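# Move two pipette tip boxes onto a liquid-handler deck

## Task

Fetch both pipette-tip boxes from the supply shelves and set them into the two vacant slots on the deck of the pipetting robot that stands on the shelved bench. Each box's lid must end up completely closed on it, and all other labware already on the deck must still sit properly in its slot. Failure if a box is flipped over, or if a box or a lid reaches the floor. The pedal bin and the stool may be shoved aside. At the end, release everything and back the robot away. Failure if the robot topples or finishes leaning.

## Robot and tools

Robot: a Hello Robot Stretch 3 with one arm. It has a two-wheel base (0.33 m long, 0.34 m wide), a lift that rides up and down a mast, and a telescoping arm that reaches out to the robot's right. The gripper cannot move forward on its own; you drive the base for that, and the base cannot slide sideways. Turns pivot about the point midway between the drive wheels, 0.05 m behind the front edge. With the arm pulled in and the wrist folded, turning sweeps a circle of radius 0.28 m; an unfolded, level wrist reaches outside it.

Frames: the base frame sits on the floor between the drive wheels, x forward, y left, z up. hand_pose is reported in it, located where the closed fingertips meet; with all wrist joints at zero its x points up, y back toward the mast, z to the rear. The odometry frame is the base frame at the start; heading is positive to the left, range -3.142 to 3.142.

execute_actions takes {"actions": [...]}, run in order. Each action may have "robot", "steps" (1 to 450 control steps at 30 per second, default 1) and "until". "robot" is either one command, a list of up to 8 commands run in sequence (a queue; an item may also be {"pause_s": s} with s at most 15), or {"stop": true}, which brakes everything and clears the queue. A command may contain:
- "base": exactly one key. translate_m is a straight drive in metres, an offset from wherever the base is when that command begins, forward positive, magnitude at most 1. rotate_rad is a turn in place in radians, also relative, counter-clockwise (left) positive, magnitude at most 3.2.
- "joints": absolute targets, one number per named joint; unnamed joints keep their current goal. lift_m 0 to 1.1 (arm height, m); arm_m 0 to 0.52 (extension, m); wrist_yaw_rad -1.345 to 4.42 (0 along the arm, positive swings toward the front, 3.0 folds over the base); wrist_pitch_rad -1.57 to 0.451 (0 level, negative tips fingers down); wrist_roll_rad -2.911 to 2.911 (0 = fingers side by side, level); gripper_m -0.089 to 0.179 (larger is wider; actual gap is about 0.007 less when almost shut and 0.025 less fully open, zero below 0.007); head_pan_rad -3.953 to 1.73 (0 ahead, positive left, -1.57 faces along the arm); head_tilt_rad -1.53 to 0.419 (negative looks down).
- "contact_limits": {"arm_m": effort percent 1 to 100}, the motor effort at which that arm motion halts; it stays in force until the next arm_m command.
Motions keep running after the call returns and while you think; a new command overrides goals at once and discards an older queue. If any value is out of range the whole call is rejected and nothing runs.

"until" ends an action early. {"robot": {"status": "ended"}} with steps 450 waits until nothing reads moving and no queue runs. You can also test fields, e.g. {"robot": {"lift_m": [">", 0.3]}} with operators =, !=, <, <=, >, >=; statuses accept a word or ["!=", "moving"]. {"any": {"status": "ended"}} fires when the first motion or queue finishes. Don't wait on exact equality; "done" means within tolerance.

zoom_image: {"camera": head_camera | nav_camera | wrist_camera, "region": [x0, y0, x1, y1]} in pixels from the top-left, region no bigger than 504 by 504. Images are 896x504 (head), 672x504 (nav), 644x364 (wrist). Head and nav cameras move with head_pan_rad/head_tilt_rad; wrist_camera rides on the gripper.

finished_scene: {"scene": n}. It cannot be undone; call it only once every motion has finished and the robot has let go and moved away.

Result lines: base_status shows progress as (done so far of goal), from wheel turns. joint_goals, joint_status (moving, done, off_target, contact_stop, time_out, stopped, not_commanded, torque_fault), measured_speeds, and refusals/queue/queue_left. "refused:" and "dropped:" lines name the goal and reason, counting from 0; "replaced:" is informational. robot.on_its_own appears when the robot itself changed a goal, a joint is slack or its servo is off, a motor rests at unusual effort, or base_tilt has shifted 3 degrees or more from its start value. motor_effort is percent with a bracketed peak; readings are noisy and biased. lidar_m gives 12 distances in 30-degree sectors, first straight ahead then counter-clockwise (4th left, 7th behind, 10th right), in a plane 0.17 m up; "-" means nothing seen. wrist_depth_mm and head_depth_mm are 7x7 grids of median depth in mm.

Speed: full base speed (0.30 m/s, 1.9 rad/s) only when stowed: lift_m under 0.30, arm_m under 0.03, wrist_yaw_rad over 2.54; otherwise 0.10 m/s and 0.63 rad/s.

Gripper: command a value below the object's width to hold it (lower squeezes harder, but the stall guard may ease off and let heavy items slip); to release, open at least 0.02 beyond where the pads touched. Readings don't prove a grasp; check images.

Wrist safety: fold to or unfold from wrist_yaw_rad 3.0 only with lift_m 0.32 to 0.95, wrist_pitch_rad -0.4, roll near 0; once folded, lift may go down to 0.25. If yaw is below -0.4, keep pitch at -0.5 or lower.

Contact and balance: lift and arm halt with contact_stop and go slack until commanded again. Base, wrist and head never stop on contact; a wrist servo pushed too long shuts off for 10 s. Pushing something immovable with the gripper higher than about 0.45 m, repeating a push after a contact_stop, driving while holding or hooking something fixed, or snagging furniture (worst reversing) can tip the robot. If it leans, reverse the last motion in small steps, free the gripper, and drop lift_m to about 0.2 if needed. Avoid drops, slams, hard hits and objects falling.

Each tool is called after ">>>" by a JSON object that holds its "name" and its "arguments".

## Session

>>> {"name": "execute_actions", "arguments": {"actions": []}}

Scene clock: 0.00 s.
robot.base_odometry: x=+0.000 y=+0.000 heading=+0.000 (m, m, rad; robot's odometry frame)
robot.turned_by_wheels: +0.000 (rad since the last result)
robot.turned_by_imu: +0.000 (rad since the last result)
robot.base_tilt: forward=-1.0 right=+1.8 (deg)
robot.lidar_m: 1.85 2.16 1.16 1.35 1.30 1.80 2.24 1.94 1.63 1.58 1.65 2.00
robot.head_depth_mm: 1896 2148 2168 2213 2187 2233 2009 / 1898 1724 1743 1756 1782 1784 1838 / 1906 1729 1750 1755 1772 1795 1807 / 1902 1747 1736 1747 1793 1798 1807 / 1914 1765 1763 1788 1795 1801 1814 / 1913 1766 1778 1799 1804 1816 1823 / 1930 2175 2204 2235 2243 2301 1959
robot.base_status: not_commanded
robot.joint_positions: lift_m=+0.313 arm_m=-0.003 wrist_yaw_rad=+2.886 wrist_pitch_rad=-0.568 wrist_roll_rad=+0.009 gripper_m=+0.037 head_pan_rad=+0.012 head_tilt_rad=+0.014
robot.joint_goals: lift_m=+0.313 arm_m=-0.003 wrist_yaw_rad=+2.886 wrist_pitch_rad=-0.568 wrist_roll_rad=+0.009 gripper_m=+0.037 head_pan_rad=+0.012 head_tilt_rad=+0.014
robot.joint_status: lift_m=not_commanded arm_m=not_commanded wrist_yaw_rad=not_commanded wrist_pitch_rad=not_commanded wrist_roll_rad=not_commanded gripper_m=not_commanded head_pan_rad=not_commanded head_tilt_rad=not_commanded
robot.measured_speeds: translate_m=+0.000 rotate_rad=+0.000 lift_m=+0.000 arm_m=+0.000 wrist_yaw_rad=+0.000 wrist_pitch_rad=+0.000 wrist_roll_rad=+0.000 head_pan_rad=+0.000 head_tilt_rad=+0.000
robot: refusals=0 queue=idle queue_left=0
robot.motor_effort: left_wheel=+1 right_wheel=+0 lift_m=+38 arm_m=-1 wrist_yaw_rad=+0 wrist_pitch_rad=+3 wrist_roll_rad=+0 gripper_m=+0 head_pan_rad=+1 head_tilt_rad=+3 (%)
robot.hand_pose: x=+0.0301 y=+0.0541 z=+0.2939 quat_wxyz=(+0.284, +0.701, +0.109, +0.645) (m; robot's base frame)
robot.wrist_depth_mm: - - - - - - - / 955 928 936 915 911 901 902 / 761 - 739 747 724 722 724 / 634 - 621 615 599 620 604 / 540 525 545 527 546 523 520 / 469 - - 462 - 460 455 / - - - - 408 411 407
pictures: head_camera (sideways: a quarter turn clockwise sets it upright), nav_camera (sideways: a quarter turn counterclockwise sets it upright), wrist_camera
camera_calibration (this result's frames):
head_camera: T_world_to_cam=[[-0.0209716, -0.0194483, -0.999591, 1.32402], [-0.00150072, 0.99981, -0.0194211, 0.0271003], [0.999779, 0.00109282, -0.0209968, -0.023332], [0, 0, 0, 1]] pos_world=[0.0511342, -0.00131979, 1.32351]
nav_camera: T_world_to_cam=[[0.000754855, -0.0204322, 0.999791, -1.25461], [0.0134928, -0.9997, -0.0204405, 0.0755322], [0.999909, 0.0135054, -0.000478941, -0.0508774], [0, 0, 0, 1]] pos_world=[0.0508006, 0.0505623, 1.25587]
wrist_camera: T_world_to_cam=[[0.966747, -0.255074, -0.0183566, -0.00633425], [-0.18284, -0.639216, -0.746975, 0.2953], [0.1788, 0.725493, -0.664598, 0.317303], [0, 0, 0, 1]] pos_world=[0.0033822, -0.0430561, 0.431344]
Images, in order (width x height): head_camera 896x504, nav_camera 672x504, wrist_camera 644x364.

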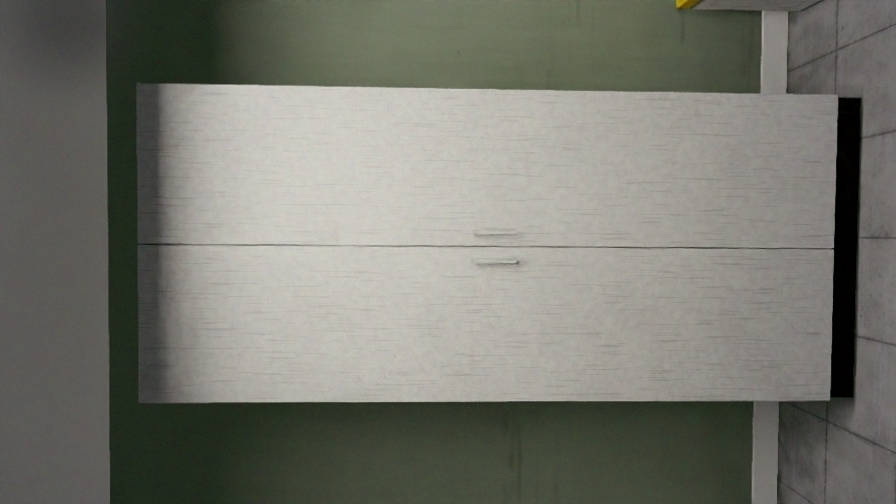

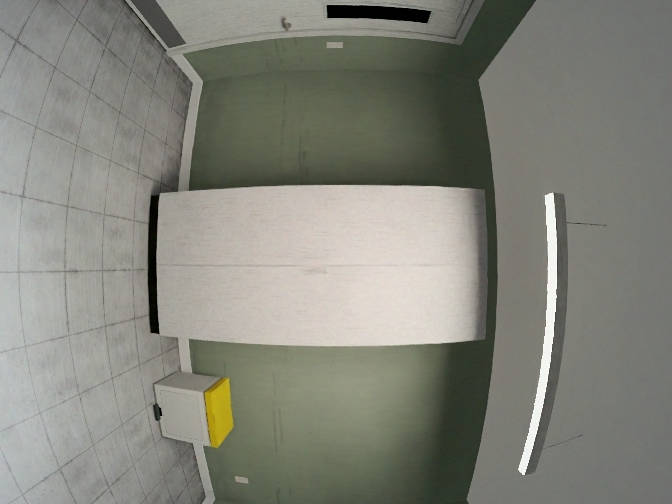

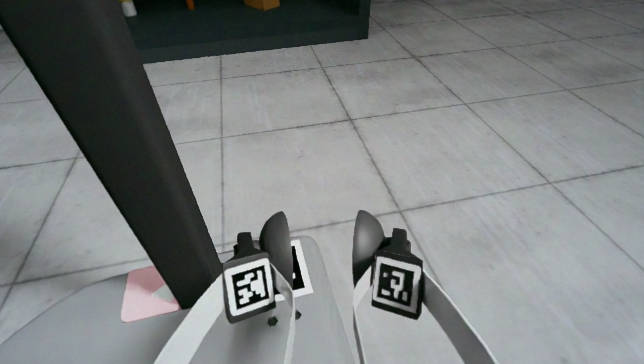

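>>> {"name": "execute_actions", "arguments": {"actions": [{"robot":[{"joints":{"wrist_pitch_rad":-0.4,"wrist_yaw_rad":3.0,"head_tilt_rad":-0.45}},{"joints":{"lift_m":0.285}},{"base":{"rotate_rad":1.57}}],"steps":450,"until":{"robot":{"status":"ended"}}}]}}

Scene clock: 6.97 s.
robot.base_odometry: x=+0.000 y=+0.000 heading=+1.570 (m, m, rad; robot's odometry frame)
robot.turned_by_wheels: +1.570 (rad since the last result)
robot.turned_by_imu: +1.576 (rad since the last result)
robot.base_tilt: forward=-1.0 right=+2.1 (deg)
robot.lidar_m: 1.35 1.17 1.80 2.24 2.48 1.62 1.58 1.65 2.00 1.85 2.17 1.16
robot.head_depth_mm: 1124 1191 1130 1267 1747 1483 1265 / 1251 1357 1399 1513 1598 1482 1262 / 1253 1358 1393 1582 1697 1494 1256 / 1249 1342 1387 1573 1689 1472 1263 / 1251 1351 1376 1578 1691 1481 1260 / 1252 1369 1201 1502 1657 1470 1255 / 1119 1195 1117 1277 1394 1472 1256
robot.base_status: done (rotate_rad +1.5699 of +1.5700)
robot.joint_positions: lift_m=+0.285 arm_m=-0.003 wrist_yaw_rad=+2.998 wrist_pitch_rad=-0.422 wrist_roll_rad=+0.009 gripper_m=+0.037 head_pan_rad=+0.012 head_tilt_rad=-0.445
robot.joint_goals: lift_m=+0.285 arm_m=-0.003 wrist_yaw_rad=+3.000 wrist_pitch_rad=-0.400 wrist_roll_rad=+0.009 gripper_m=+0.037 head_pan_rad=+0.012 head_tilt_rad=-0.450
robot.joint_status: lift_m=done arm_m=not_commanded wrist_yaw_rad=done wrist_pitch_rad=done wrist_roll_rad=not_commanded gripper_m=not_commanded head_pan_rad=not_commanded head_tilt_rad=done
robot.measured_speeds: translate_m=+0.000 rotate_rad=+0.000 lift_m=+0.000 arm_m=+0.000 wrist_yaw_rad=+0.000 wrist_pitch_rad=+0.000 wrist_roll_rad=+0.000 head_pan_rad=+0.000 head_tilt_rad=+0.000
robot: refusals=0 queue=done queue_left=0
robot.motor_effort: left_wheel=-2(9) right_wheel=+3(15) lift_m=+30(38) arm_m=-1(1) wrist_yaw_rad=+1(4) wrist_pitch_rad=+6(8) wrist_roll_rad=+0(0) gripper_m=+0(0) head_pan_rad=+1(1) head_tilt_rad=-2(25) (%)
robot.hand_pose: x=+0.0107 y=+0.0792 z=+0.2970 quat_wxyz=(+0.198, +0.703, +0.098, +0.676) (m; robot's base frame)
robot.wrist_depth_mm: - - - - - - - / - - - - - - - / 934 915 935 926 906 903 896 / 721 726 728 706 700 700 697 / 598 600 - 585 611 579 575 / 501 508 - 506 - 492 486 / 449 - - - 429 428 423
pictures: head_camera (sideways: a quarter turn clockwise sets it upright), nav_camera (sideways: a quarter turn counterclockwise sets it upright), wrist_camera
camera_calibration (this result's frames):
head_camera: T_world_to_cam=[[-0.461466, -0.0249354, -0.886808, 1.1793], [-0.0112405, 0.999689, -0.0222602, 0.0308433], [0.887087, -0.000304155, -0.461603, 0.550829], [0, 0, 0, 1]] pos_world=[0.0559204, -0.00125987, 1.30076]
nav_camera: T_world_to_cam=[[0.44348, -0.0149174, 0.89616, -1.12182], [0.00433886, -0.999814, -0.01879, 0.0734274], [0.896274, 0.0122213, -0.443333, 0.526167], [0, 0, 0, 1]] pos_world=[0.0255961, 0.0502487, 1.23998]
wrist_camera: T_world_to_cam=[[0.989622, -0.142493, -0.0185303, 0.00973843], [-0.0935988, -0.541391, -0.835544, 0.327736], [0.109027, 0.828608, -0.54911, 0.262903], [0, 0, 0, 1]] pos_world=[-0.00762529, -0.0390224, 0.418381]
Images, in order (width x height): head_camera 896x504, nav_camera 672x504, wrist_camera 644x364.

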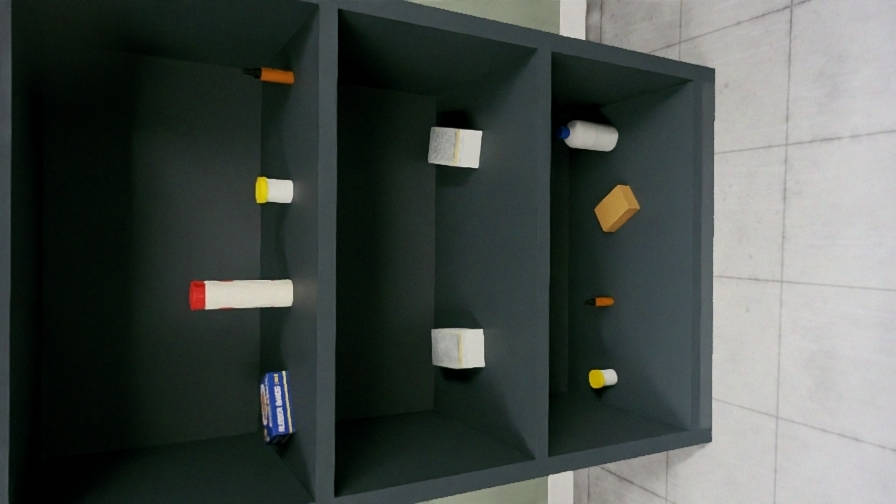

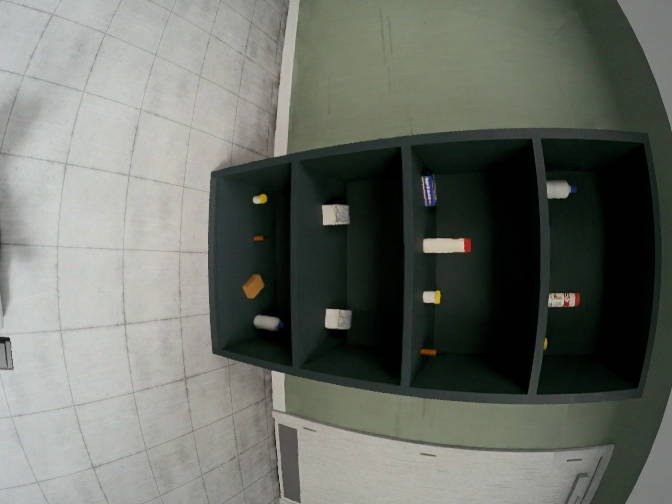

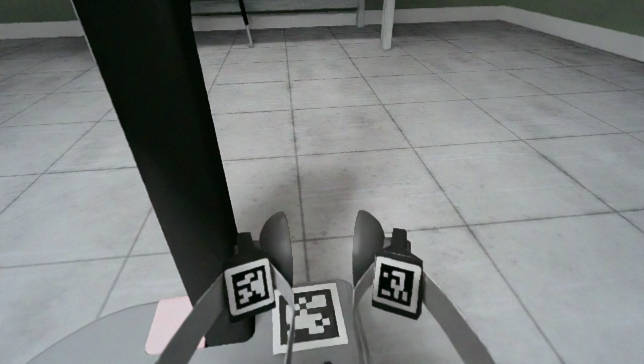

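>>> {"name": "execute_actions", "arguments": {"actions": [{"robot":[{"base":{"rotate_rad":-0.364}},{"base":{"translate_m":0.60}},{"base":{"rotate_rad":1.925},"joints":{"head_tilt_rad":-0.3,"head_pan_rad":0.3}},{"joints":{"lift_m":0.52}},{"joints":{"wrist_yaw_rad":0.0,"gripper_m":0.15}},{"joints":{"wrist_pitch_rad":-0.12,"wrist_roll_rad":0.0}}],"steps":450,"until":{"robot":{"status":"ended"}}},{"steps":450,"until":{"robot":{"status":"ended"}}}]}}

Scene clock: 29.37 s.
robot.base_odometry: x=+0.214 y=+0.561 heading=+3.131 (m, m, rad; robot's odometry frame)
robot.turned_by_wheels: +1.561 (rad since the last result)
robot.turned_by_imu: +1.571 (rad since the last result)
robot.base_tilt: forward=-1.1 right=+1.9 (deg)
robot.lidar_m: 1.92 2.25 2.22 2.15 2.25 1.71 1.66 1.39 0.56 0.77 0.86 0.82
robot.head_depth_mm: 2124 2231 2357 2560 2351 1740 1387 / 2203 2004 2000 2630 2245 1753 1386 / 2240 2313 2371 2726 2338 1729 1384 / 2247 2414 2515 2810 2359 1740 1388 / 2380 2558 2638 2905 2333 1712 1381 / 2476 2658 2779 3025 2338 1743 1395 / 2540 2776 2885 3056 2321 1738 1379
robot.base_status: done (rotate_rad +1.9249 of +1.9250)
robot.joint_positions: lift_m=+0.520 arm_m=-0.003 wrist_yaw_rad=+0.002 wrist_pitch_rad=-0.146 wrist_roll_rad=+0.006 gripper_m=+0.150 head_pan_rad=+0.293 head_tilt_rad=-0.309
robot.joint_goals: lift_m=+0.520 arm_m=-0.003 wrist_yaw_rad=+0.000 wrist_pitch_rad=-0.120 wrist_roll_rad=+0.000 gripper_m=+0.150 head_pan_rad=+0.300 head_tilt_rad=-0.300
robot.joint_status: lift_m=done arm_m=not_commanded wrist_yaw_rad=done wrist_pitch_rad=done wrist_roll_rad=done gripper_m=done head_pan_rad=done head_tilt_rad=done
robot.measured_speeds: translate_m=+0.000 rotate_rad=+0.000 lift_m=+0.000 arm_m=+0.000 wrist_yaw_rad=+0.000 wrist_pitch_rad=+0.000 wrist_roll_rad=+0.000 head_pan_rad=+0.000 head_tilt_rad=+0.000
robot: refusals=0 queue=done queue_left=0
robot.motor_effort: left_wheel=-2(13) right_wheel=+4(15) lift_m=+45(47) arm_m=-1(1) wrist_yaw_rad=-2(2) wrist_pitch_rad=+8(8) wrist_roll_rad=-3(3) gripper_m=+0(90) head_pan_rad=+3(17) head_tilt_rad=+4(16) (%)
robot.hand_pose: x=-0.0209 y=-0.3925 z=+0.5974 quat_wxyz=(+0.703, +0.052, -0.707, -0.051) (m; robot's base frame)
robot.wrist_depth_mm: 642 646 640 640 626 328 242 / 672 664 664 677 663 329 257 / 546 706 710 565 610 331 271 / 469 466 459 455 442 333 749 / 317 338 314 310 307 300 787 / 737 - 821 839 589 - 833 / 719 751 772 764 635 362 851
pictures: head_camera (sideways: a quarter turn clockwise sets it upright), nav_camera (sideways: a quarter turn counterclockwise sets it upright), wrist_camera
camera_calibration (this result's frames):
head_camera: T_world_to_cam=[[-0.317494, -0.115839, -0.941158, 1.24934], [-0.284765, 0.958348, -0.0218912, 0.0320352], [0.904493, 0.261058, -0.337256, 0.388908], [0, 0, 0, 1]] pos_world=[0.0540164, 0.012494, 1.30769]
nav_camera: T_world_to_cam=[[0.310198, 0.0722474, 0.947923, -1.18856], [0.283549, -0.958755, -0.0197156, 0.0729327], [0.907401, 0.274899, -0.31789, 0.362853], [0, 0, 0, 1]] pos_world=[0.018755, 0.056047, 1.24345]
wrist_camera: T_world_to_cam=[[-0.999857, -0.00803682, -0.0149068, -0.0116361], [0.011808, 0.300134, -0.953824, 0.723597], [0.0121397, -0.953863, -0.299996, -0.0282594], [0, 0, 0, 1]] pos_world=[-0.0198357, -0.244225, 0.681533]
Images, in order (width x height): head_camera 896x504, nav_camera 672x504, wrist_camera 644x364.

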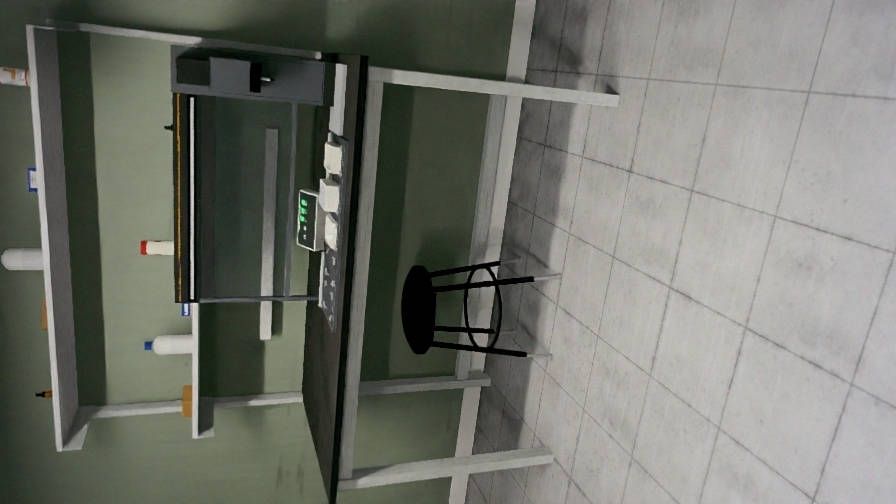

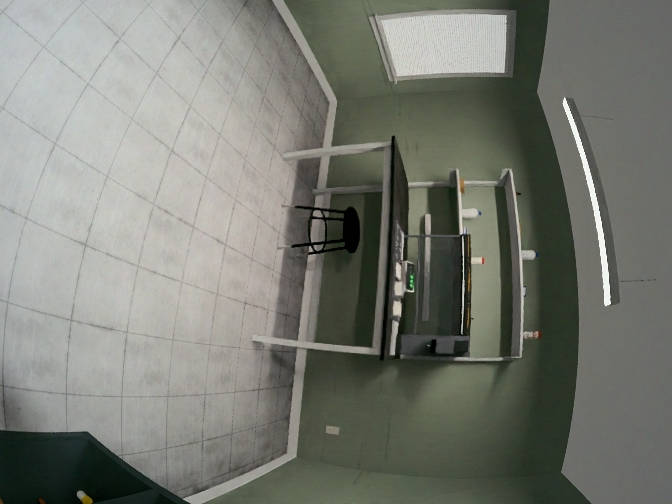

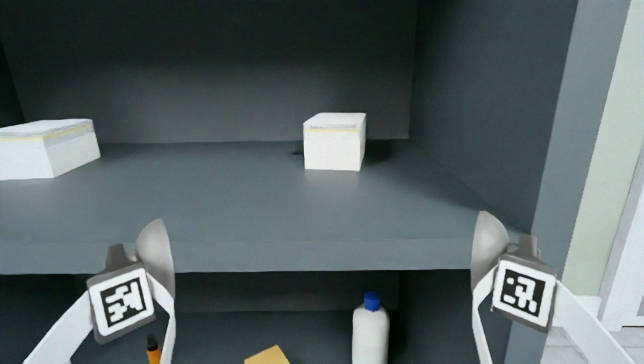

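>>> {"name": "execute_actions", "arguments": {"actions": [{"robot":{"base":{"translate_m":0.016},"joints":{"lift_m":0.497,"wrist_yaw_rad":-0.15,"arm_m":0.27,"head_pan_rad":-1.57,"head_tilt_rad":-0.75}},"steps":450,"until":{"robot":{"status":"ended"}}}]}}

Scene clock: 40.13 s.
robot.base_odometry: x=+0.198 y=+0.561 heading=+3.131 (m, m, rad; robot's odometry frame)
robot.turned_by_wheels: +0.000 (rad since the last result)
robot.turned_by_imu: +0.001 (rad since the last result)
robot.base_tilt: forward=-0.9 right=+2.1 (deg)
robot.lidar_m: 1.91 2.24 2.21 2.15 2.25 1.72 1.68 1.39 0.56 0.77 0.85 0.81
robot.head_depth_mm: 624 624 576 709 1444 1264 1113 / 792 649 577 925 888 1250 1126 / 808 687 577 1020 - 1217 1107 / 806 687 576 1013 907 1224 1112 / 803 637 575 1040 910 1215 1114 / 802 684 573 1043 912 1224 1100 / 801 682 573 1012 909 1217 1110
robot.base_status: done (translate_m +0.0160 of +0.0160)
robot.joint_positions: lift_m=+0.497 arm_m=+0.270 wrist_yaw_rad=-0.149 wrist_pitch_rad=-0.144 wrist_roll_rad=+0.005 gripper_m=+0.150 head_pan_rad=-1.563 head_tilt_rad=-0.741
robot.joint_goals: lift_m=+0.497 arm_m=+0.270 wrist_yaw_rad=-0.150 wrist_pitch_rad=-0.120 wrist_roll_rad=+0.000 gripper_m=+0.150 head_pan_rad=-1.570 head_tilt_rad=-0.750
robot.joint_status: lift_m=done arm_m=done wrist_yaw_rad=done wrist_pitch_rad=done wrist_roll_rad=done gripper_m=done head_pan_rad=done head_tilt_rad=done
robot.measured_speeds: translate_m=+0.000 rotate_rad=+0.000 lift_m=+0.000 arm_m=+0.000 wrist_yaw_rad=+0.000 wrist_pitch_rad=+0.000 wrist_roll_rad=+0.000 head_pan_rad=+0.000 head_tilt_rad=+0.000
robot: refusals=0 queue=done queue_left=0
robot.motor_effort: left_wheel=-3(5) right_wheel=+4(9) lift_m=+30(44) arm_m=+5(3) wrist_yaw_rad=-1(2) wrist_pitch_rad=+8(8) wrist_roll_rad=-3(3) gripper_m=+0(0) head_pan_rad=-3(27) head_tilt_rad=-4(23) (%)
robot.hand_pose: x=-0.0587 y=-0.6620 z=+0.5753 quat_wxyz=(+0.698, -0.002, -0.709, -0.104) (m; robot's base frame)
robot.wrist_depth_mm: 366 381 395 410 413 255 184 / 385 400 411 426 424 260 187 / 402 413 429 440 435 264 188 / 399 390 329 235 370 266 190 / 268 285 249 242 259 242 192 / 203 - 201 199 197 - 186 / - 157 162 161 160 156 157
pictures: head_camera (sideways: a quarter turn clockwise sets it upright), nav_camera (sideways: a quarter turn counterclockwise sets it upright), wrist_camera
camera_calibration (this result's frames):
head_camera: T_world_to_cam=[[-0.0246626, 0.700049, -0.713669, 0.950918], [0.999679, 0.0131508, -0.0216465, 0.0238692], [-0.00576833, -0.713974, -0.700149, 0.866611], [0, 0, 0, 1]] pos_world=[0.0045894, -0.0472658, 1.28591]
nav_camera: T_world_to_cam=[[-0.0150789, -0.685408, 0.728003, -0.899785], [-0.999864, 0.00541886, -0.015608, 0.0754038], [0.00675291, -0.728139, -0.685396, 0.846514], [0, 0, 0, 1]] pos_world=[0.0561093, -0.000748654, 1.23642]
wrist_camera: T_world_to_cam=[[-0.989666, 0.142698, -0.0140564, 0.0480362], [0.0559106, 0.293764, -0.954241, 0.782445], [-0.13204, -0.945167, -0.298707, -0.294952], [0, 0, 0, 1]] pos_world=[-0.0351526, -0.515488, 0.659212]
Images, in order (width x height): head_camera 896x504, nav_camera 672x504, wrist_camera 644x364.

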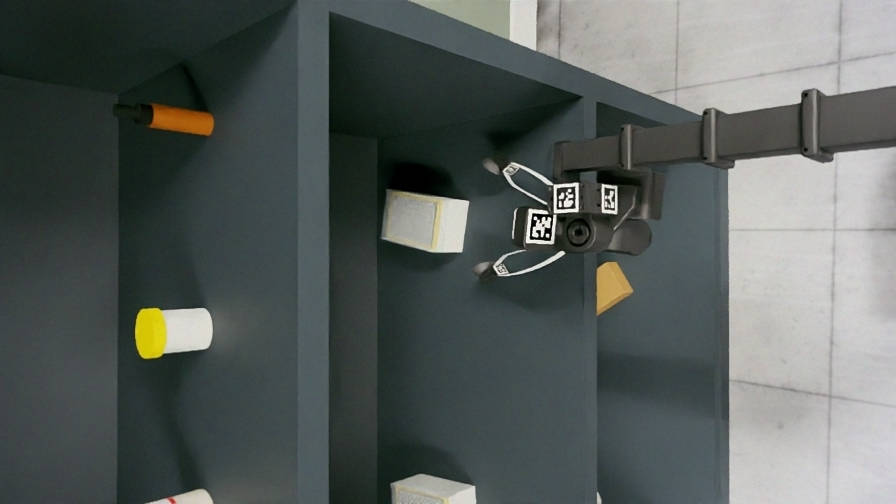

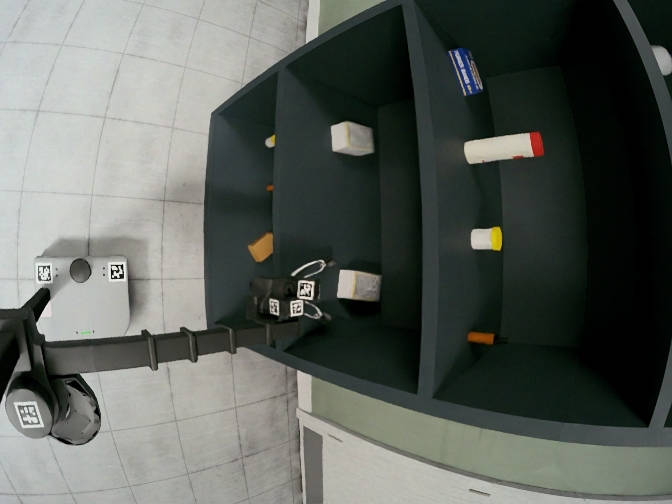

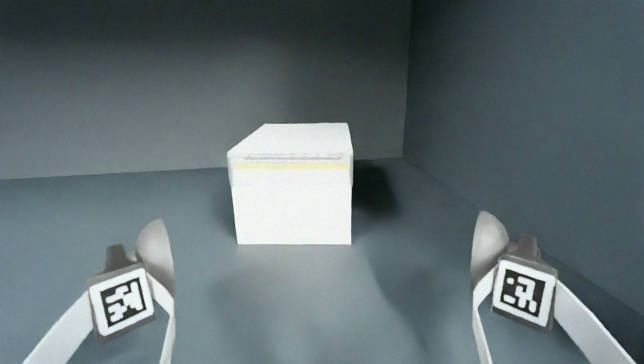

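>>> {"name": "execute_actions", "arguments": {"actions": [{"robot":[{"base":{"translate_m":0.0095},"joints":{"lift_m":0.487,"wrist_yaw_rad":-0.18}},{"joints":{"arm_m":0.39}}],"steps":450,"until":{"robot":{"status":"ended"}}}]}}

Scene clock: 51.37 s.
robot.base_odometry: x=+0.189 y=+0.561 heading=+3.131 (m, m, rad; robot's odometry frame)
robot.turned_by_wheels: +0.000 (rad since the last result)
robot.turned_by_imu: +0.001 (rad since the last result)
robot.base_tilt: forward=-1.0 right=+2.0 (deg)
robot.lidar_m: 1.90 2.22 2.22 2.15 2.25 1.74 1.69 1.39 0.57 0.77 0.87 0.80
robot.head_depth_mm: 651 628 575 696 1447 1266 1113 / 806 651 577 962 892 1216 1125 / 808 686 576 1037 1295 1227 1110 / 804 684 576 1016 913 1219 1115 / 803 637 575 1042 912 1214 1112 / 804 683 574 1038 911 1214 1115 / 804 651 572 1012 910 1214 1111
robot.base_status: done (translate_m +0.0095 of +0.0095)
robot.joint_positions: lift_m=+0.487 arm_m=+0.390 wrist_yaw_rad=-0.179 wrist_pitch_rad=-0.144 wrist_roll_rad=+0.005 gripper_m=+0.150 head_pan_rad=-1.563 head_tilt_rad=-0.741
robot.joint_goals: lift_m=+0.487 arm_m=+0.390 wrist_yaw_rad=-0.180 wrist_pitch_rad=-0.120 wrist_roll_rad=+0.000 gripper_m=+0.150 head_pan_rad=-1.570 head_tilt_rad=-0.750
robot.joint_status: lift_m=done arm_m=done wrist_yaw_rad=done wrist_pitch_rad=done wrist_roll_rad=done gripper_m=done head_pan_rad=done head_tilt_rad=done
robot.measured_speeds: translate_m=+0.000 rotate_rad=+0.000 lift_m=+0.000 arm_m=+0.000 wrist_yaw_rad=+0.000 wrist_pitch_rad=+0.000 wrist_roll_rad=+0.000 head_pan_rad=+0.000 head_tilt_rad=+0.000
robot: refusals=0 queue=done queue_left=0
robot.motor_effort: left_wheel=-2(4) right_wheel=+4(9) lift_m=+30(30) arm_m=+4(5) wrist_yaw_rad=-1(2) wrist_pitch_rad=+7(8) wrist_roll_rad=-3(2) gripper_m=+0(0) head_pan_rad=-2(2) head_tilt_rad=-2(3) (%)
robot.hand_pose: x=-0.0660 y=-0.7808 z=+0.5653 quat_wxyz=(+0.696, -0.012, -0.708, -0.114) (m; robot's base frame)
robot.wrist_depth_mm: 268 277 289 302 318 255 185 / 281 290 304 318 330 258 189 / 291 303 317 329 348 261 190 / 305 315 319 151 316 266 192 / 246 260 121 120 120 235 194 / 192 - 123 122 123 - 178 / - 143 132 130 131 143 144
pictures: head_camera (sideways: a quarter turn clockwise sets it upright), nav_camera (sideways: a quarter turn counterclockwise sets it upright), wrist_camera
camera_calibration (this result's frames):
head_camera: T_world_to_cam=[[-0.0246569, 0.700049, -0.713669, 0.950918], [0.999679, 0.0131427, -0.0216465, 0.0238692], [-0.00577411, -0.713974, -0.700149, 0.866611], [0, 0, 0, 1]] pos_world=[0.00458902, -0.0472658, 1.28591]
nav_camera: T_world_to_cam=[[-0.0150844, -0.685408, 0.728003, -0.899785], [-0.999863, 0.00542696, -0.015608, 0.0754038], [0.006747, -0.728139, -0.685396, 0.846514], [0, 0, 0, 1]] pos_world=[0.0561093, -0.000749052, 1.23642]
wrist_camera: T_world_to_cam=[[-0.985002, 0.171971, -0.0140563, 0.0807691], [0.0645872, 0.291939, -0.954254, 0.807368], [-0.160001, -0.940849, -0.298668, -0.409676], [0, 0, 0, 1]] pos_world=[-0.0381364, -0.635036, 0.649212]
Images, in order (width x height): head_camera 896x504, nav_camera 672x504, wrist_camera 644x364.

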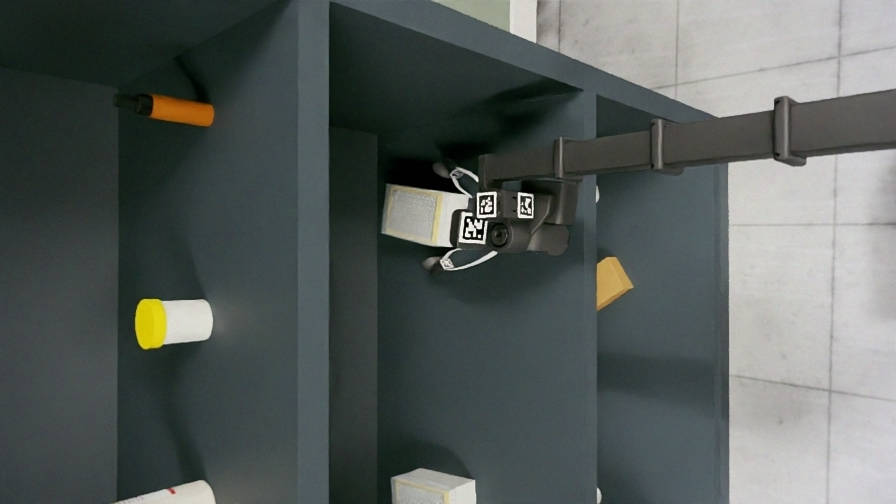

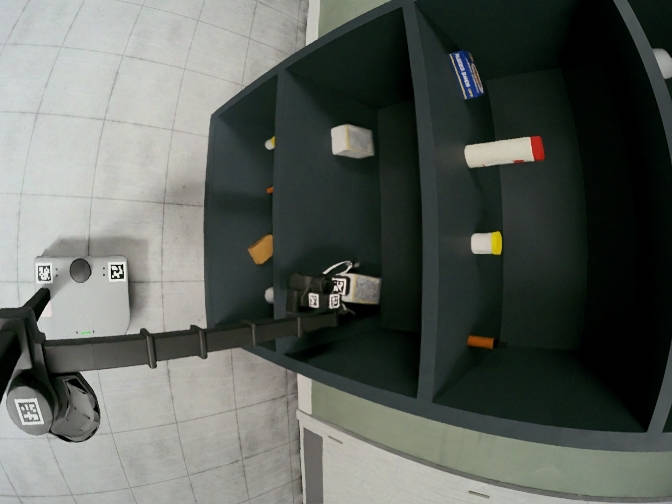

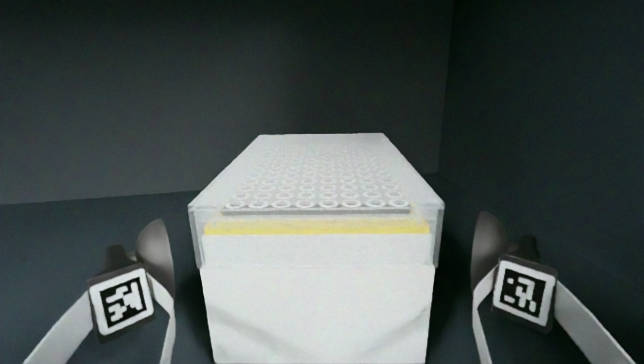

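>>> {"name": "execute_actions", "arguments": {"actions": [{"robot":{"joints":{"gripper_m":0.035}},"steps":150,"until":{"robot":{"status":"ended"}}},{"steps":10},{"robot":{"joints":{"lift_m":0.54,"wrist_pitch_rad":0.03}},"steps":200,"until":{"robot":{"status":"ended"}}},{"steps":15}]}}

Scene clock: 59.17 s.
robot.base_odometry: x=+0.189 y=+0.561 heading=+3.131 (m, m, rad; robot's odometry frame)
robot.turned_by_wheels: +0.000 (rad since the last result)
robot.turned_by_imu: +0.001 (rad since the last result)
robot.base_tilt: forward=-1.0 right=+1.9 (deg)
robot.lidar_m: 1.90 2.22 2.22 2.15 2.25 1.73 1.68 1.39 0.57 0.77 0.87 0.80
robot.head_depth_mm: 654 629 577 697 1439 1269 1111 / 805 653 577 962 888 1247 - / 806 685 576 1040 888 1218 1111 / 803 686 575 1020 907 1217 1110 / 806 637 574 1043 912 1214 1099 / 806 686 574 1037 912 1214 1106 / 804 652 574 1013 909 1219 1109
robot.base_status: done (translate_m +0.0095 of +0.0095)
robot.joint_positions: lift_m=+0.540 arm_m=+0.390 wrist_yaw_rad=-0.180 wrist_pitch_rad=-0.013 wrist_roll_rad=+0.005 gripper_m=+0.039 head_pan_rad=-1.563 head_tilt_rad=-0.741
robot.joint_goals: lift_m=+0.540 arm_m=+0.390 wrist_yaw_rad=-0.180 wrist_pitch_rad=+0.030 wrist_roll_rad=+0.000 gripper_m=+0.038 head_pan_rad=-1.570 head_tilt_rad=-0.750
robot.joint_status: lift_m=done arm_m=done wrist_yaw_rad=done wrist_pitch_rad=done wrist_roll_rad=done gripper_m=done head_pan_rad=done head_tilt_rad=done
robot.measured_speeds: translate_m=+0.000 rotate_rad=+0.000 lift_m=+0.000 arm_m=+0.000 wrist_yaw_rad=+0.000 wrist_pitch_rad=+0.000 wrist_roll_rad=+0.000 head_pan_rad=+0.000 head_tilt_rad=+0.000
robot: refusals=0 queue=done queue_left=0
robot.motor_effort: left_wheel=-2(2) right_wheel=+3(4) lift_m=+46(48) arm_m=+4(4) wrist_yaw_rad=+0(1) wrist_pitch_rad=+13(13) wrist_roll_rad=-3(3) gripper_m=-20(100) head_pan_rad=-2(2) head_tilt_rad=-3(3) (%)
robot.hand_pose: x=-0.0673 y=-0.7864 z=+0.6510 quat_wxyz=(+0.702, -0.059, -0.706, -0.068) (m; robot's base frame)
robot.wrist_depth_mm: 277 287 300 313 326 256 186 / 284 296 308 322 337 258 187 / 292 302 314 332 348 260 190 / 299 312 324 224 355 264 191 / 310 320 132 132 131 266 193 / 316 325 131 131 131 243 194 / 275 275 133 133 133 254 195
pictures: head_camera (sideways: a quarter turn clockwise sets it upright), nav_camera (sideways: a quarter turn counterclockwise sets it upright), wrist_camera
camera_calibration (this result's frames):
head_camera: T_world_to_cam=[[-0.024657, 0.700067, -0.713651, 0.950895], [0.999679, 0.0131432, -0.0216464, 0.0238691], [-0.00577425, -0.713956, -0.700167, 0.866634], [0, 0, 0, 1]] pos_world=[0.00458902, -0.0472654, 1.28591]
nav_camera: T_world_to_cam=[[-0.0150843, -0.685426, 0.727986, -0.899763], [-0.999863, 0.00542736, -0.0156077, 0.0754034], [0.00674687, -0.728122, -0.685414, 0.846538], [0, 0, 0, 1]] pos_world=[0.0561093, -0.000747409, 1.23642]
wrist_camera: T_world_to_cam=[[-0.985111, 0.171419, -0.0131371, 0.0805914], [0.042105, 0.166469, -0.985147, 0.810793], [-0.166687, -0.971032, -0.171208, -0.496808], [0, 0, 0, 1]] pos_world=[-0.0375582, -0.631204, 0.714752]
Images, in order (width x height): head_camera 896x504, nav_camera 672x504, wrist_camera 644x364.

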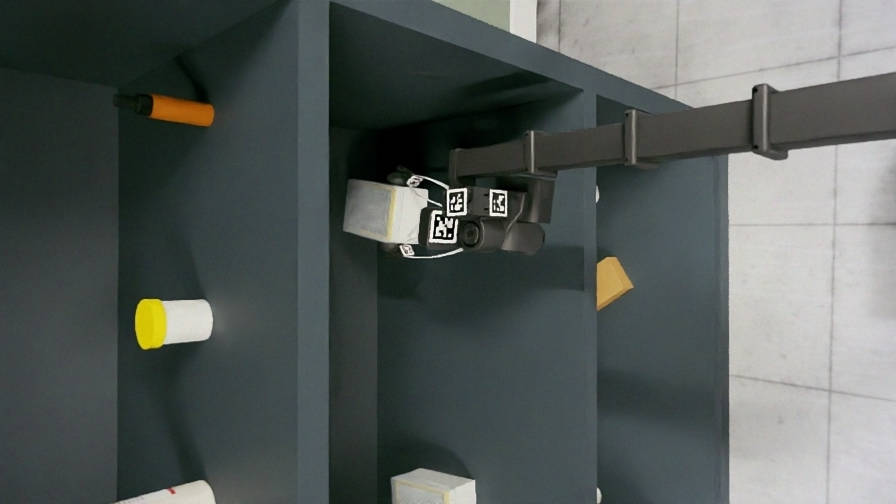

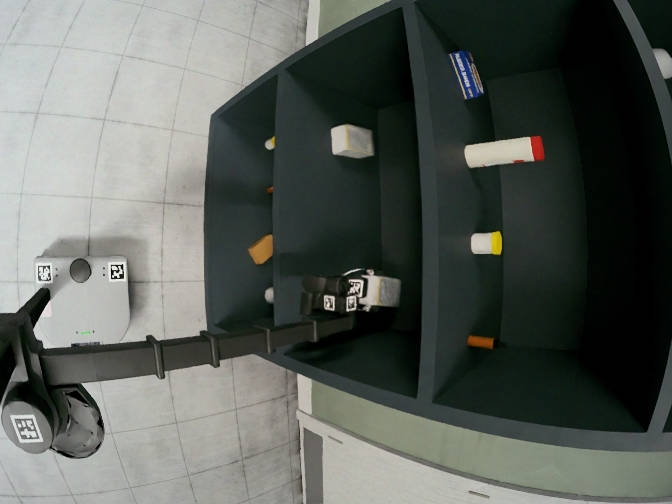

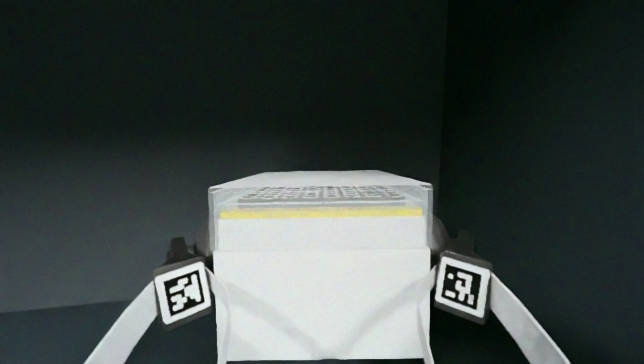

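>>> {"name": "execute_actions", "arguments": {"actions": [{"robot":[{"joints":{"arm_m":0.0,"wrist_yaw_rad":0.0,"wrist_pitch_rad":0.14}},{"base":{"rotate_rad":0.452}},{"base":{"translate_m":0.6}},{"base":{"translate_m":0.99},"joints":{"lift_m":0.92,"head_tilt_rad":-0.65}},{"base":{"rotate_rad":1.108}}],"steps":450,"until":{"robot":{"status":"ended"}}},{"steps":450,"until":{"robot":{"status":"ended"}}},{"steps":450,"until":{"robot":{"status":"ended"}}}]}}

Scene clock: 91.07 s.
robot.base_odometry: x=-1.249 y=-0.118 heading=-1.593 (m, m, rad; robot's odometry frame)
robot.turned_by_wheels: +1.560 (rad since the last result)
robot.turned_by_imu: +1.576 (rad since the last result)
robot.base_tilt: forward=-1.1 right=+1.8 (deg)
robot.lidar_m: 2.02 1.57 2.05 3.10 2.08 1.46 1.76 0.82 1.16 0.67 0.71 0.86
robot.head_depth_mm: 981 968 697 593 - - - / 976 745 722 593 1557 - - / 970 972 427 404 - - 1098 / 977 1027 408 409 - 1282 1118 / 977 1083 736 591 1451 1295 1141 / 972 1029 750 592 976 1265 1136 / 980 1083 748 590 1524 1320 1132
robot.base_status: done (rotate_rad +1.1079 of +1.1080)
robot.joint_positions: lift_m=+0.920 arm_m=+0.000 wrist_yaw_rad=-0.001 wrist_pitch_rad=+0.097 wrist_roll_rad=+0.005 gripper_m=+0.039 head_pan_rad=-1.563 head_tilt_rad=-0.655
robot.joint_goals: lift_m=+0.920 arm_m=+0.000 wrist_yaw_rad=+0.000 wrist_pitch_rad=+0.140 wrist_roll_rad=+0.000 gripper_m=+0.038 head_pan_rad=-1.570 head_tilt_rad=-0.650
robot.joint_status: lift_m=done arm_m=done wrist_yaw_rad=done wrist_pitch_rad=done wrist_roll_rad=done gripper_m=done head_pan_rad=done head_tilt_rad=done
robot.measured_speeds: translate_m=+0.000 rotate_rad=+0.000 lift_m=+0.000 arm_m=+0.000 wrist_yaw_rad=+0.000 wrist_pitch_rad=+0.000 wrist_roll_rad=+0.000 head_pan_rad=+0.000 head_tilt_rad=+0.000
robot: refusals=0 queue=done queue_left=0
robot.motor_effort: left_wheel=-2(8) right_wheel=+3(10) lift_m=+47(47) arm_m=-6(10) wrist_yaw_rad=+0(1) wrist_pitch_rad=+13(15) wrist_roll_rad=-3(3) gripper_m=-20(20) head_pan_rad=-2(3) head_tilt_rad=+3(11) (%)
robot.hand_pose: x=-0.0216 y=-0.4027 z=+1.0594 quat_wxyz=(+0.705, -0.034, -0.708, +0.034) (m; robot's base frame)
robot.wrist_depth_mm: 719 727 630 540 532 531 531 / 857 924 922 902 915 903 881 / 967 968 956 946 918 925 913 / - - 951 222 892 933 922 / 823 808 132 132 131 654 733 / 489 483 131 131 131 390 326 / 350 326 133 133 132 304 312
pictures: head_camera (sideways: a quarter turn clockwise sets it upright), nav_camera (sideways: a quarter turn counterclockwise sets it upright), wrist_camera
camera_calibration (this result's frames):
head_camera: T_world_to_cam=[[-0.0241091, 0.636611, -0.770808, 1.02539], [0.999695, 0.0111947, -0.0220224, 0.0243609], [-0.00539072, -0.771104, -0.636686, 0.784062], [0, 0, 0, 1]] pos_world=[0.00459432, -0.0484516, 1.29011]
nav_camera: T_world_to_cam=[[-0.0156401, -0.620798, 0.783815, -0.972526], [-0.999852, 0.00412885, -0.0166807, 0.0768021], [0.0071191, -0.78396, -0.620771, 0.762449], [0, 0, 0, 1]] pos_world=[0.0561524, -0.00632976, 1.23687]
wrist_camera: T_world_to_cam=[[-0.999888, -0.00882665, -0.0120496, -0.00881349], [0.0114818, 0.0617723, -0.998024, 1.11808], [0.00955354, -0.998051, -0.0616641, -0.169759], [0, 0, 0, 1]] pos_world=[-0.0200283, -0.238572, 1.1053]
Images, in order (width x height): head_camera 896x504, nav_camera 672x504, wrist_camera 644x364.

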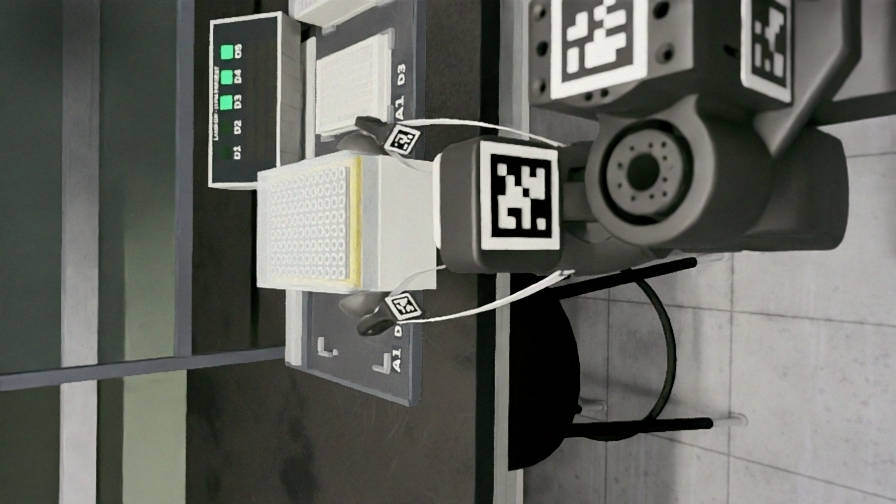

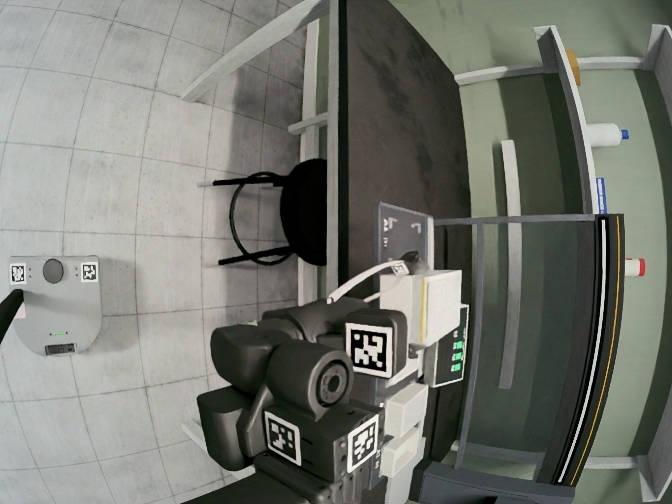

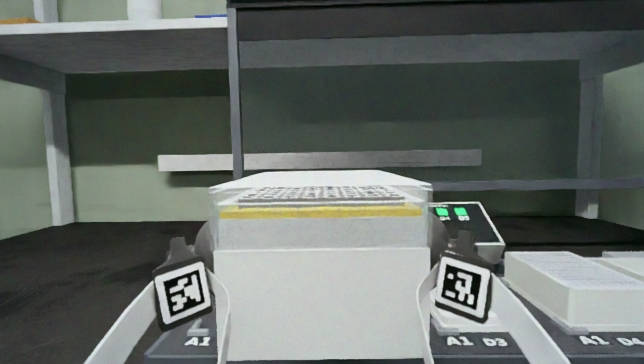

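>>> {"name": "execute_actions", "arguments": {"actions": [{"robot":[{"base":{"rotate_rad":-0.03},"joints":{"lift_m":0.88}},{"base":{"translate_m":-0.0175}}],"steps":450,"until":{"robot":{"status":"ended"}}}]}}

Scene clock: 99.10 s.
robot.base_odometry: x=-1.248 y=-0.101 heading=-1.623 (m, m, rad; robot's odometry frame)
robot.turned_by_wheels: -0.030 (rad since the last result)
robot.turned_by_imu: -0.030 (rad since the last result)
robot.base_tilt: forward=-0.9 right=+1.9 (deg)
robot.lidar_m: 2.04 1.58 2.01 3.10 2.06 1.44 1.74 0.81 1.18 0.67 0.72 0.87
robot.head_depth_mm: 978 1082 677 594 1606 - - / 977 1085 704 593 1613 - - / 977 750 699 425 - - - / 973 1026 487 425 - 1297 1114 / 975 1023 726 592 1455 1298 1141 / 968 967 727 590 976 1314 1139 / 971 1073 749 590 1445 1291 1134
robot.base_status: done (translate_m -0.0175 of -0.0175)
robot.joint_positions: lift_m=+0.880 arm_m=+0.000 wrist_yaw_rad=-0.001 wrist_pitch_rad=+0.098 wrist_roll_rad=+0.005 gripper_m=+0.039 head_pan_rad=-1.563 head_tilt_rad=-0.655
robot.joint_goals: lift_m=+0.880 arm_m=+0.000 wrist_yaw_rad=+0.000 wrist_pitch_rad=+0.140 wrist_roll_rad=+0.000 gripper_m=+0.038 head_pan_rad=-1.570 head_tilt_rad=-0.650
robot.joint_status: lift_m=done arm_m=done wrist_yaw_rad=done wrist_pitch_rad=done wrist_roll_rad=done gripper_m=done head_pan_rad=done head_tilt_rad=done
robot.measured_speeds: translate_m=+0.000 rotate_rad=+0.000 lift_m=+0.000 arm_m=+0.000 wrist_yaw_rad=+0.000 wrist_pitch_rad=+0.000 wrist_roll_rad=+0.000 head_pan_rad=+0.000 head_tilt_rad=+0.000
robot: refusals=0 queue=done queue_left=0
robot.motor_effort: left_wheel=+1(4) right_wheel=+0(6) lift_m=+32(45) arm_m=-6(6) wrist_yaw_rad=+1(0) wrist_pitch_rad=+13(13) wrist_roll_rad=-3(3) gripper_m=-20(20) head_pan_rad=-2(3) head_tilt_rad=+3(2) (%)
robot.hand_pose: x=-0.0216 y=-0.4027 z=+1.0199 quat_wxyz=(+0.705, -0.034, -0.708, +0.034) (m; robot's base frame)
robot.wrist_depth_mm: 687 704 707 724 733 742 694 / 920 938 920 918 914 920 920 / 927 941 926 926 928 938 899 / 954 945 952 224 546 938 888 / 659 641 132 131 131 429 439 / 389 387 131 131 131 323 326 / 279 274 133 133 133 258 264
pictures: head_camera (sideways: a quarter turn clockwise sets it upright), nav_camera (sideways: a quarter turn counterclockwise sets it upright), wrist_camera
camera_calibration (this result's frames):
head_camera: T_world_to_cam=[[-0.024109, 0.636607, -0.770812, 1.02539], [0.999695, 0.0111945, -0.0220224, 0.0243609], [-0.00539079, -0.771107, -0.636682, 0.784057], [0, 0, 0, 1]] pos_world=[0.00459432, -0.0484517, 1.29011]
nav_camera: T_world_to_cam=[[-0.0156402, -0.620794, 0.783818, -0.97253], [-0.999852, 0.00412888, -0.0166808, 0.0768022], [0.00711903, -0.783963, -0.620767, 0.762444], [0, 0, 0, 1]] pos_world=[0.0561524, -0.00633011, 1.23687]
wrist_camera: T_world_to_cam=[[-0.999888, -0.00884872, -0.0120475, -0.00929428], [0.0114804, 0.0615616, -0.998037, 1.07867], [0.00957302, -0.998064, -0.0614531, -0.172402], [0, 0, 0, 1]] pos_world=[-0.0200265, -0.238555, 1.06585]
Images, in order (width x height): head_camera 896x504, nav_camera 672x504, wrist_camera 644x364.

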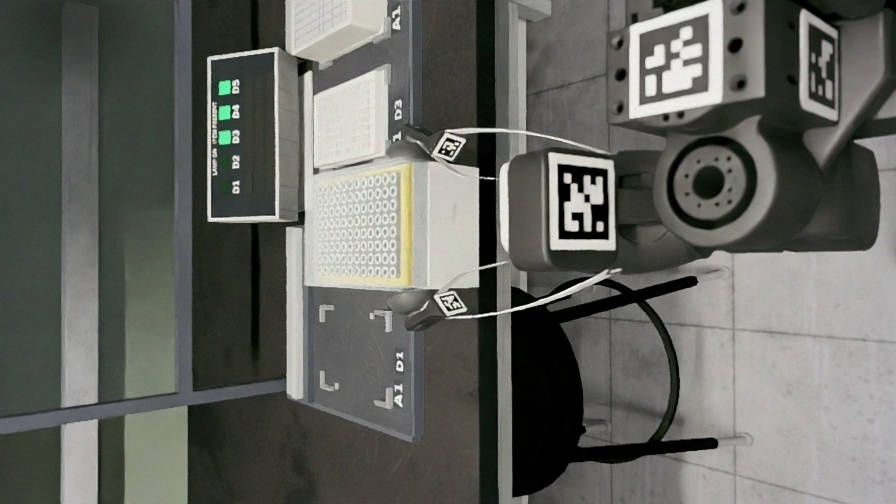

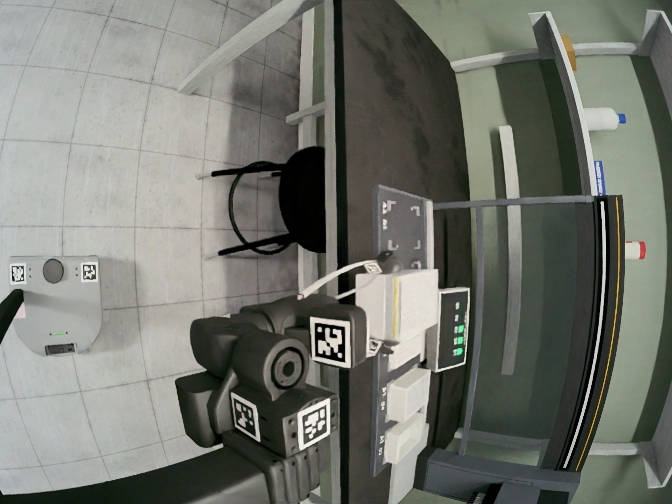

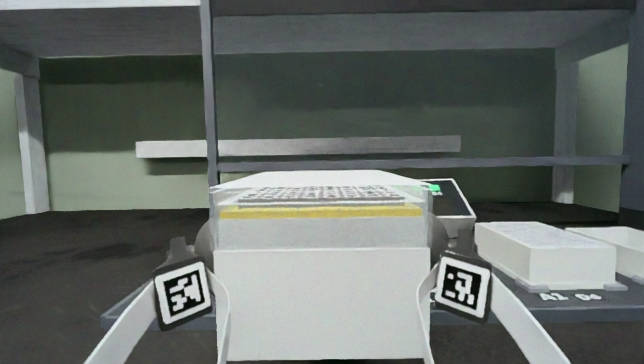

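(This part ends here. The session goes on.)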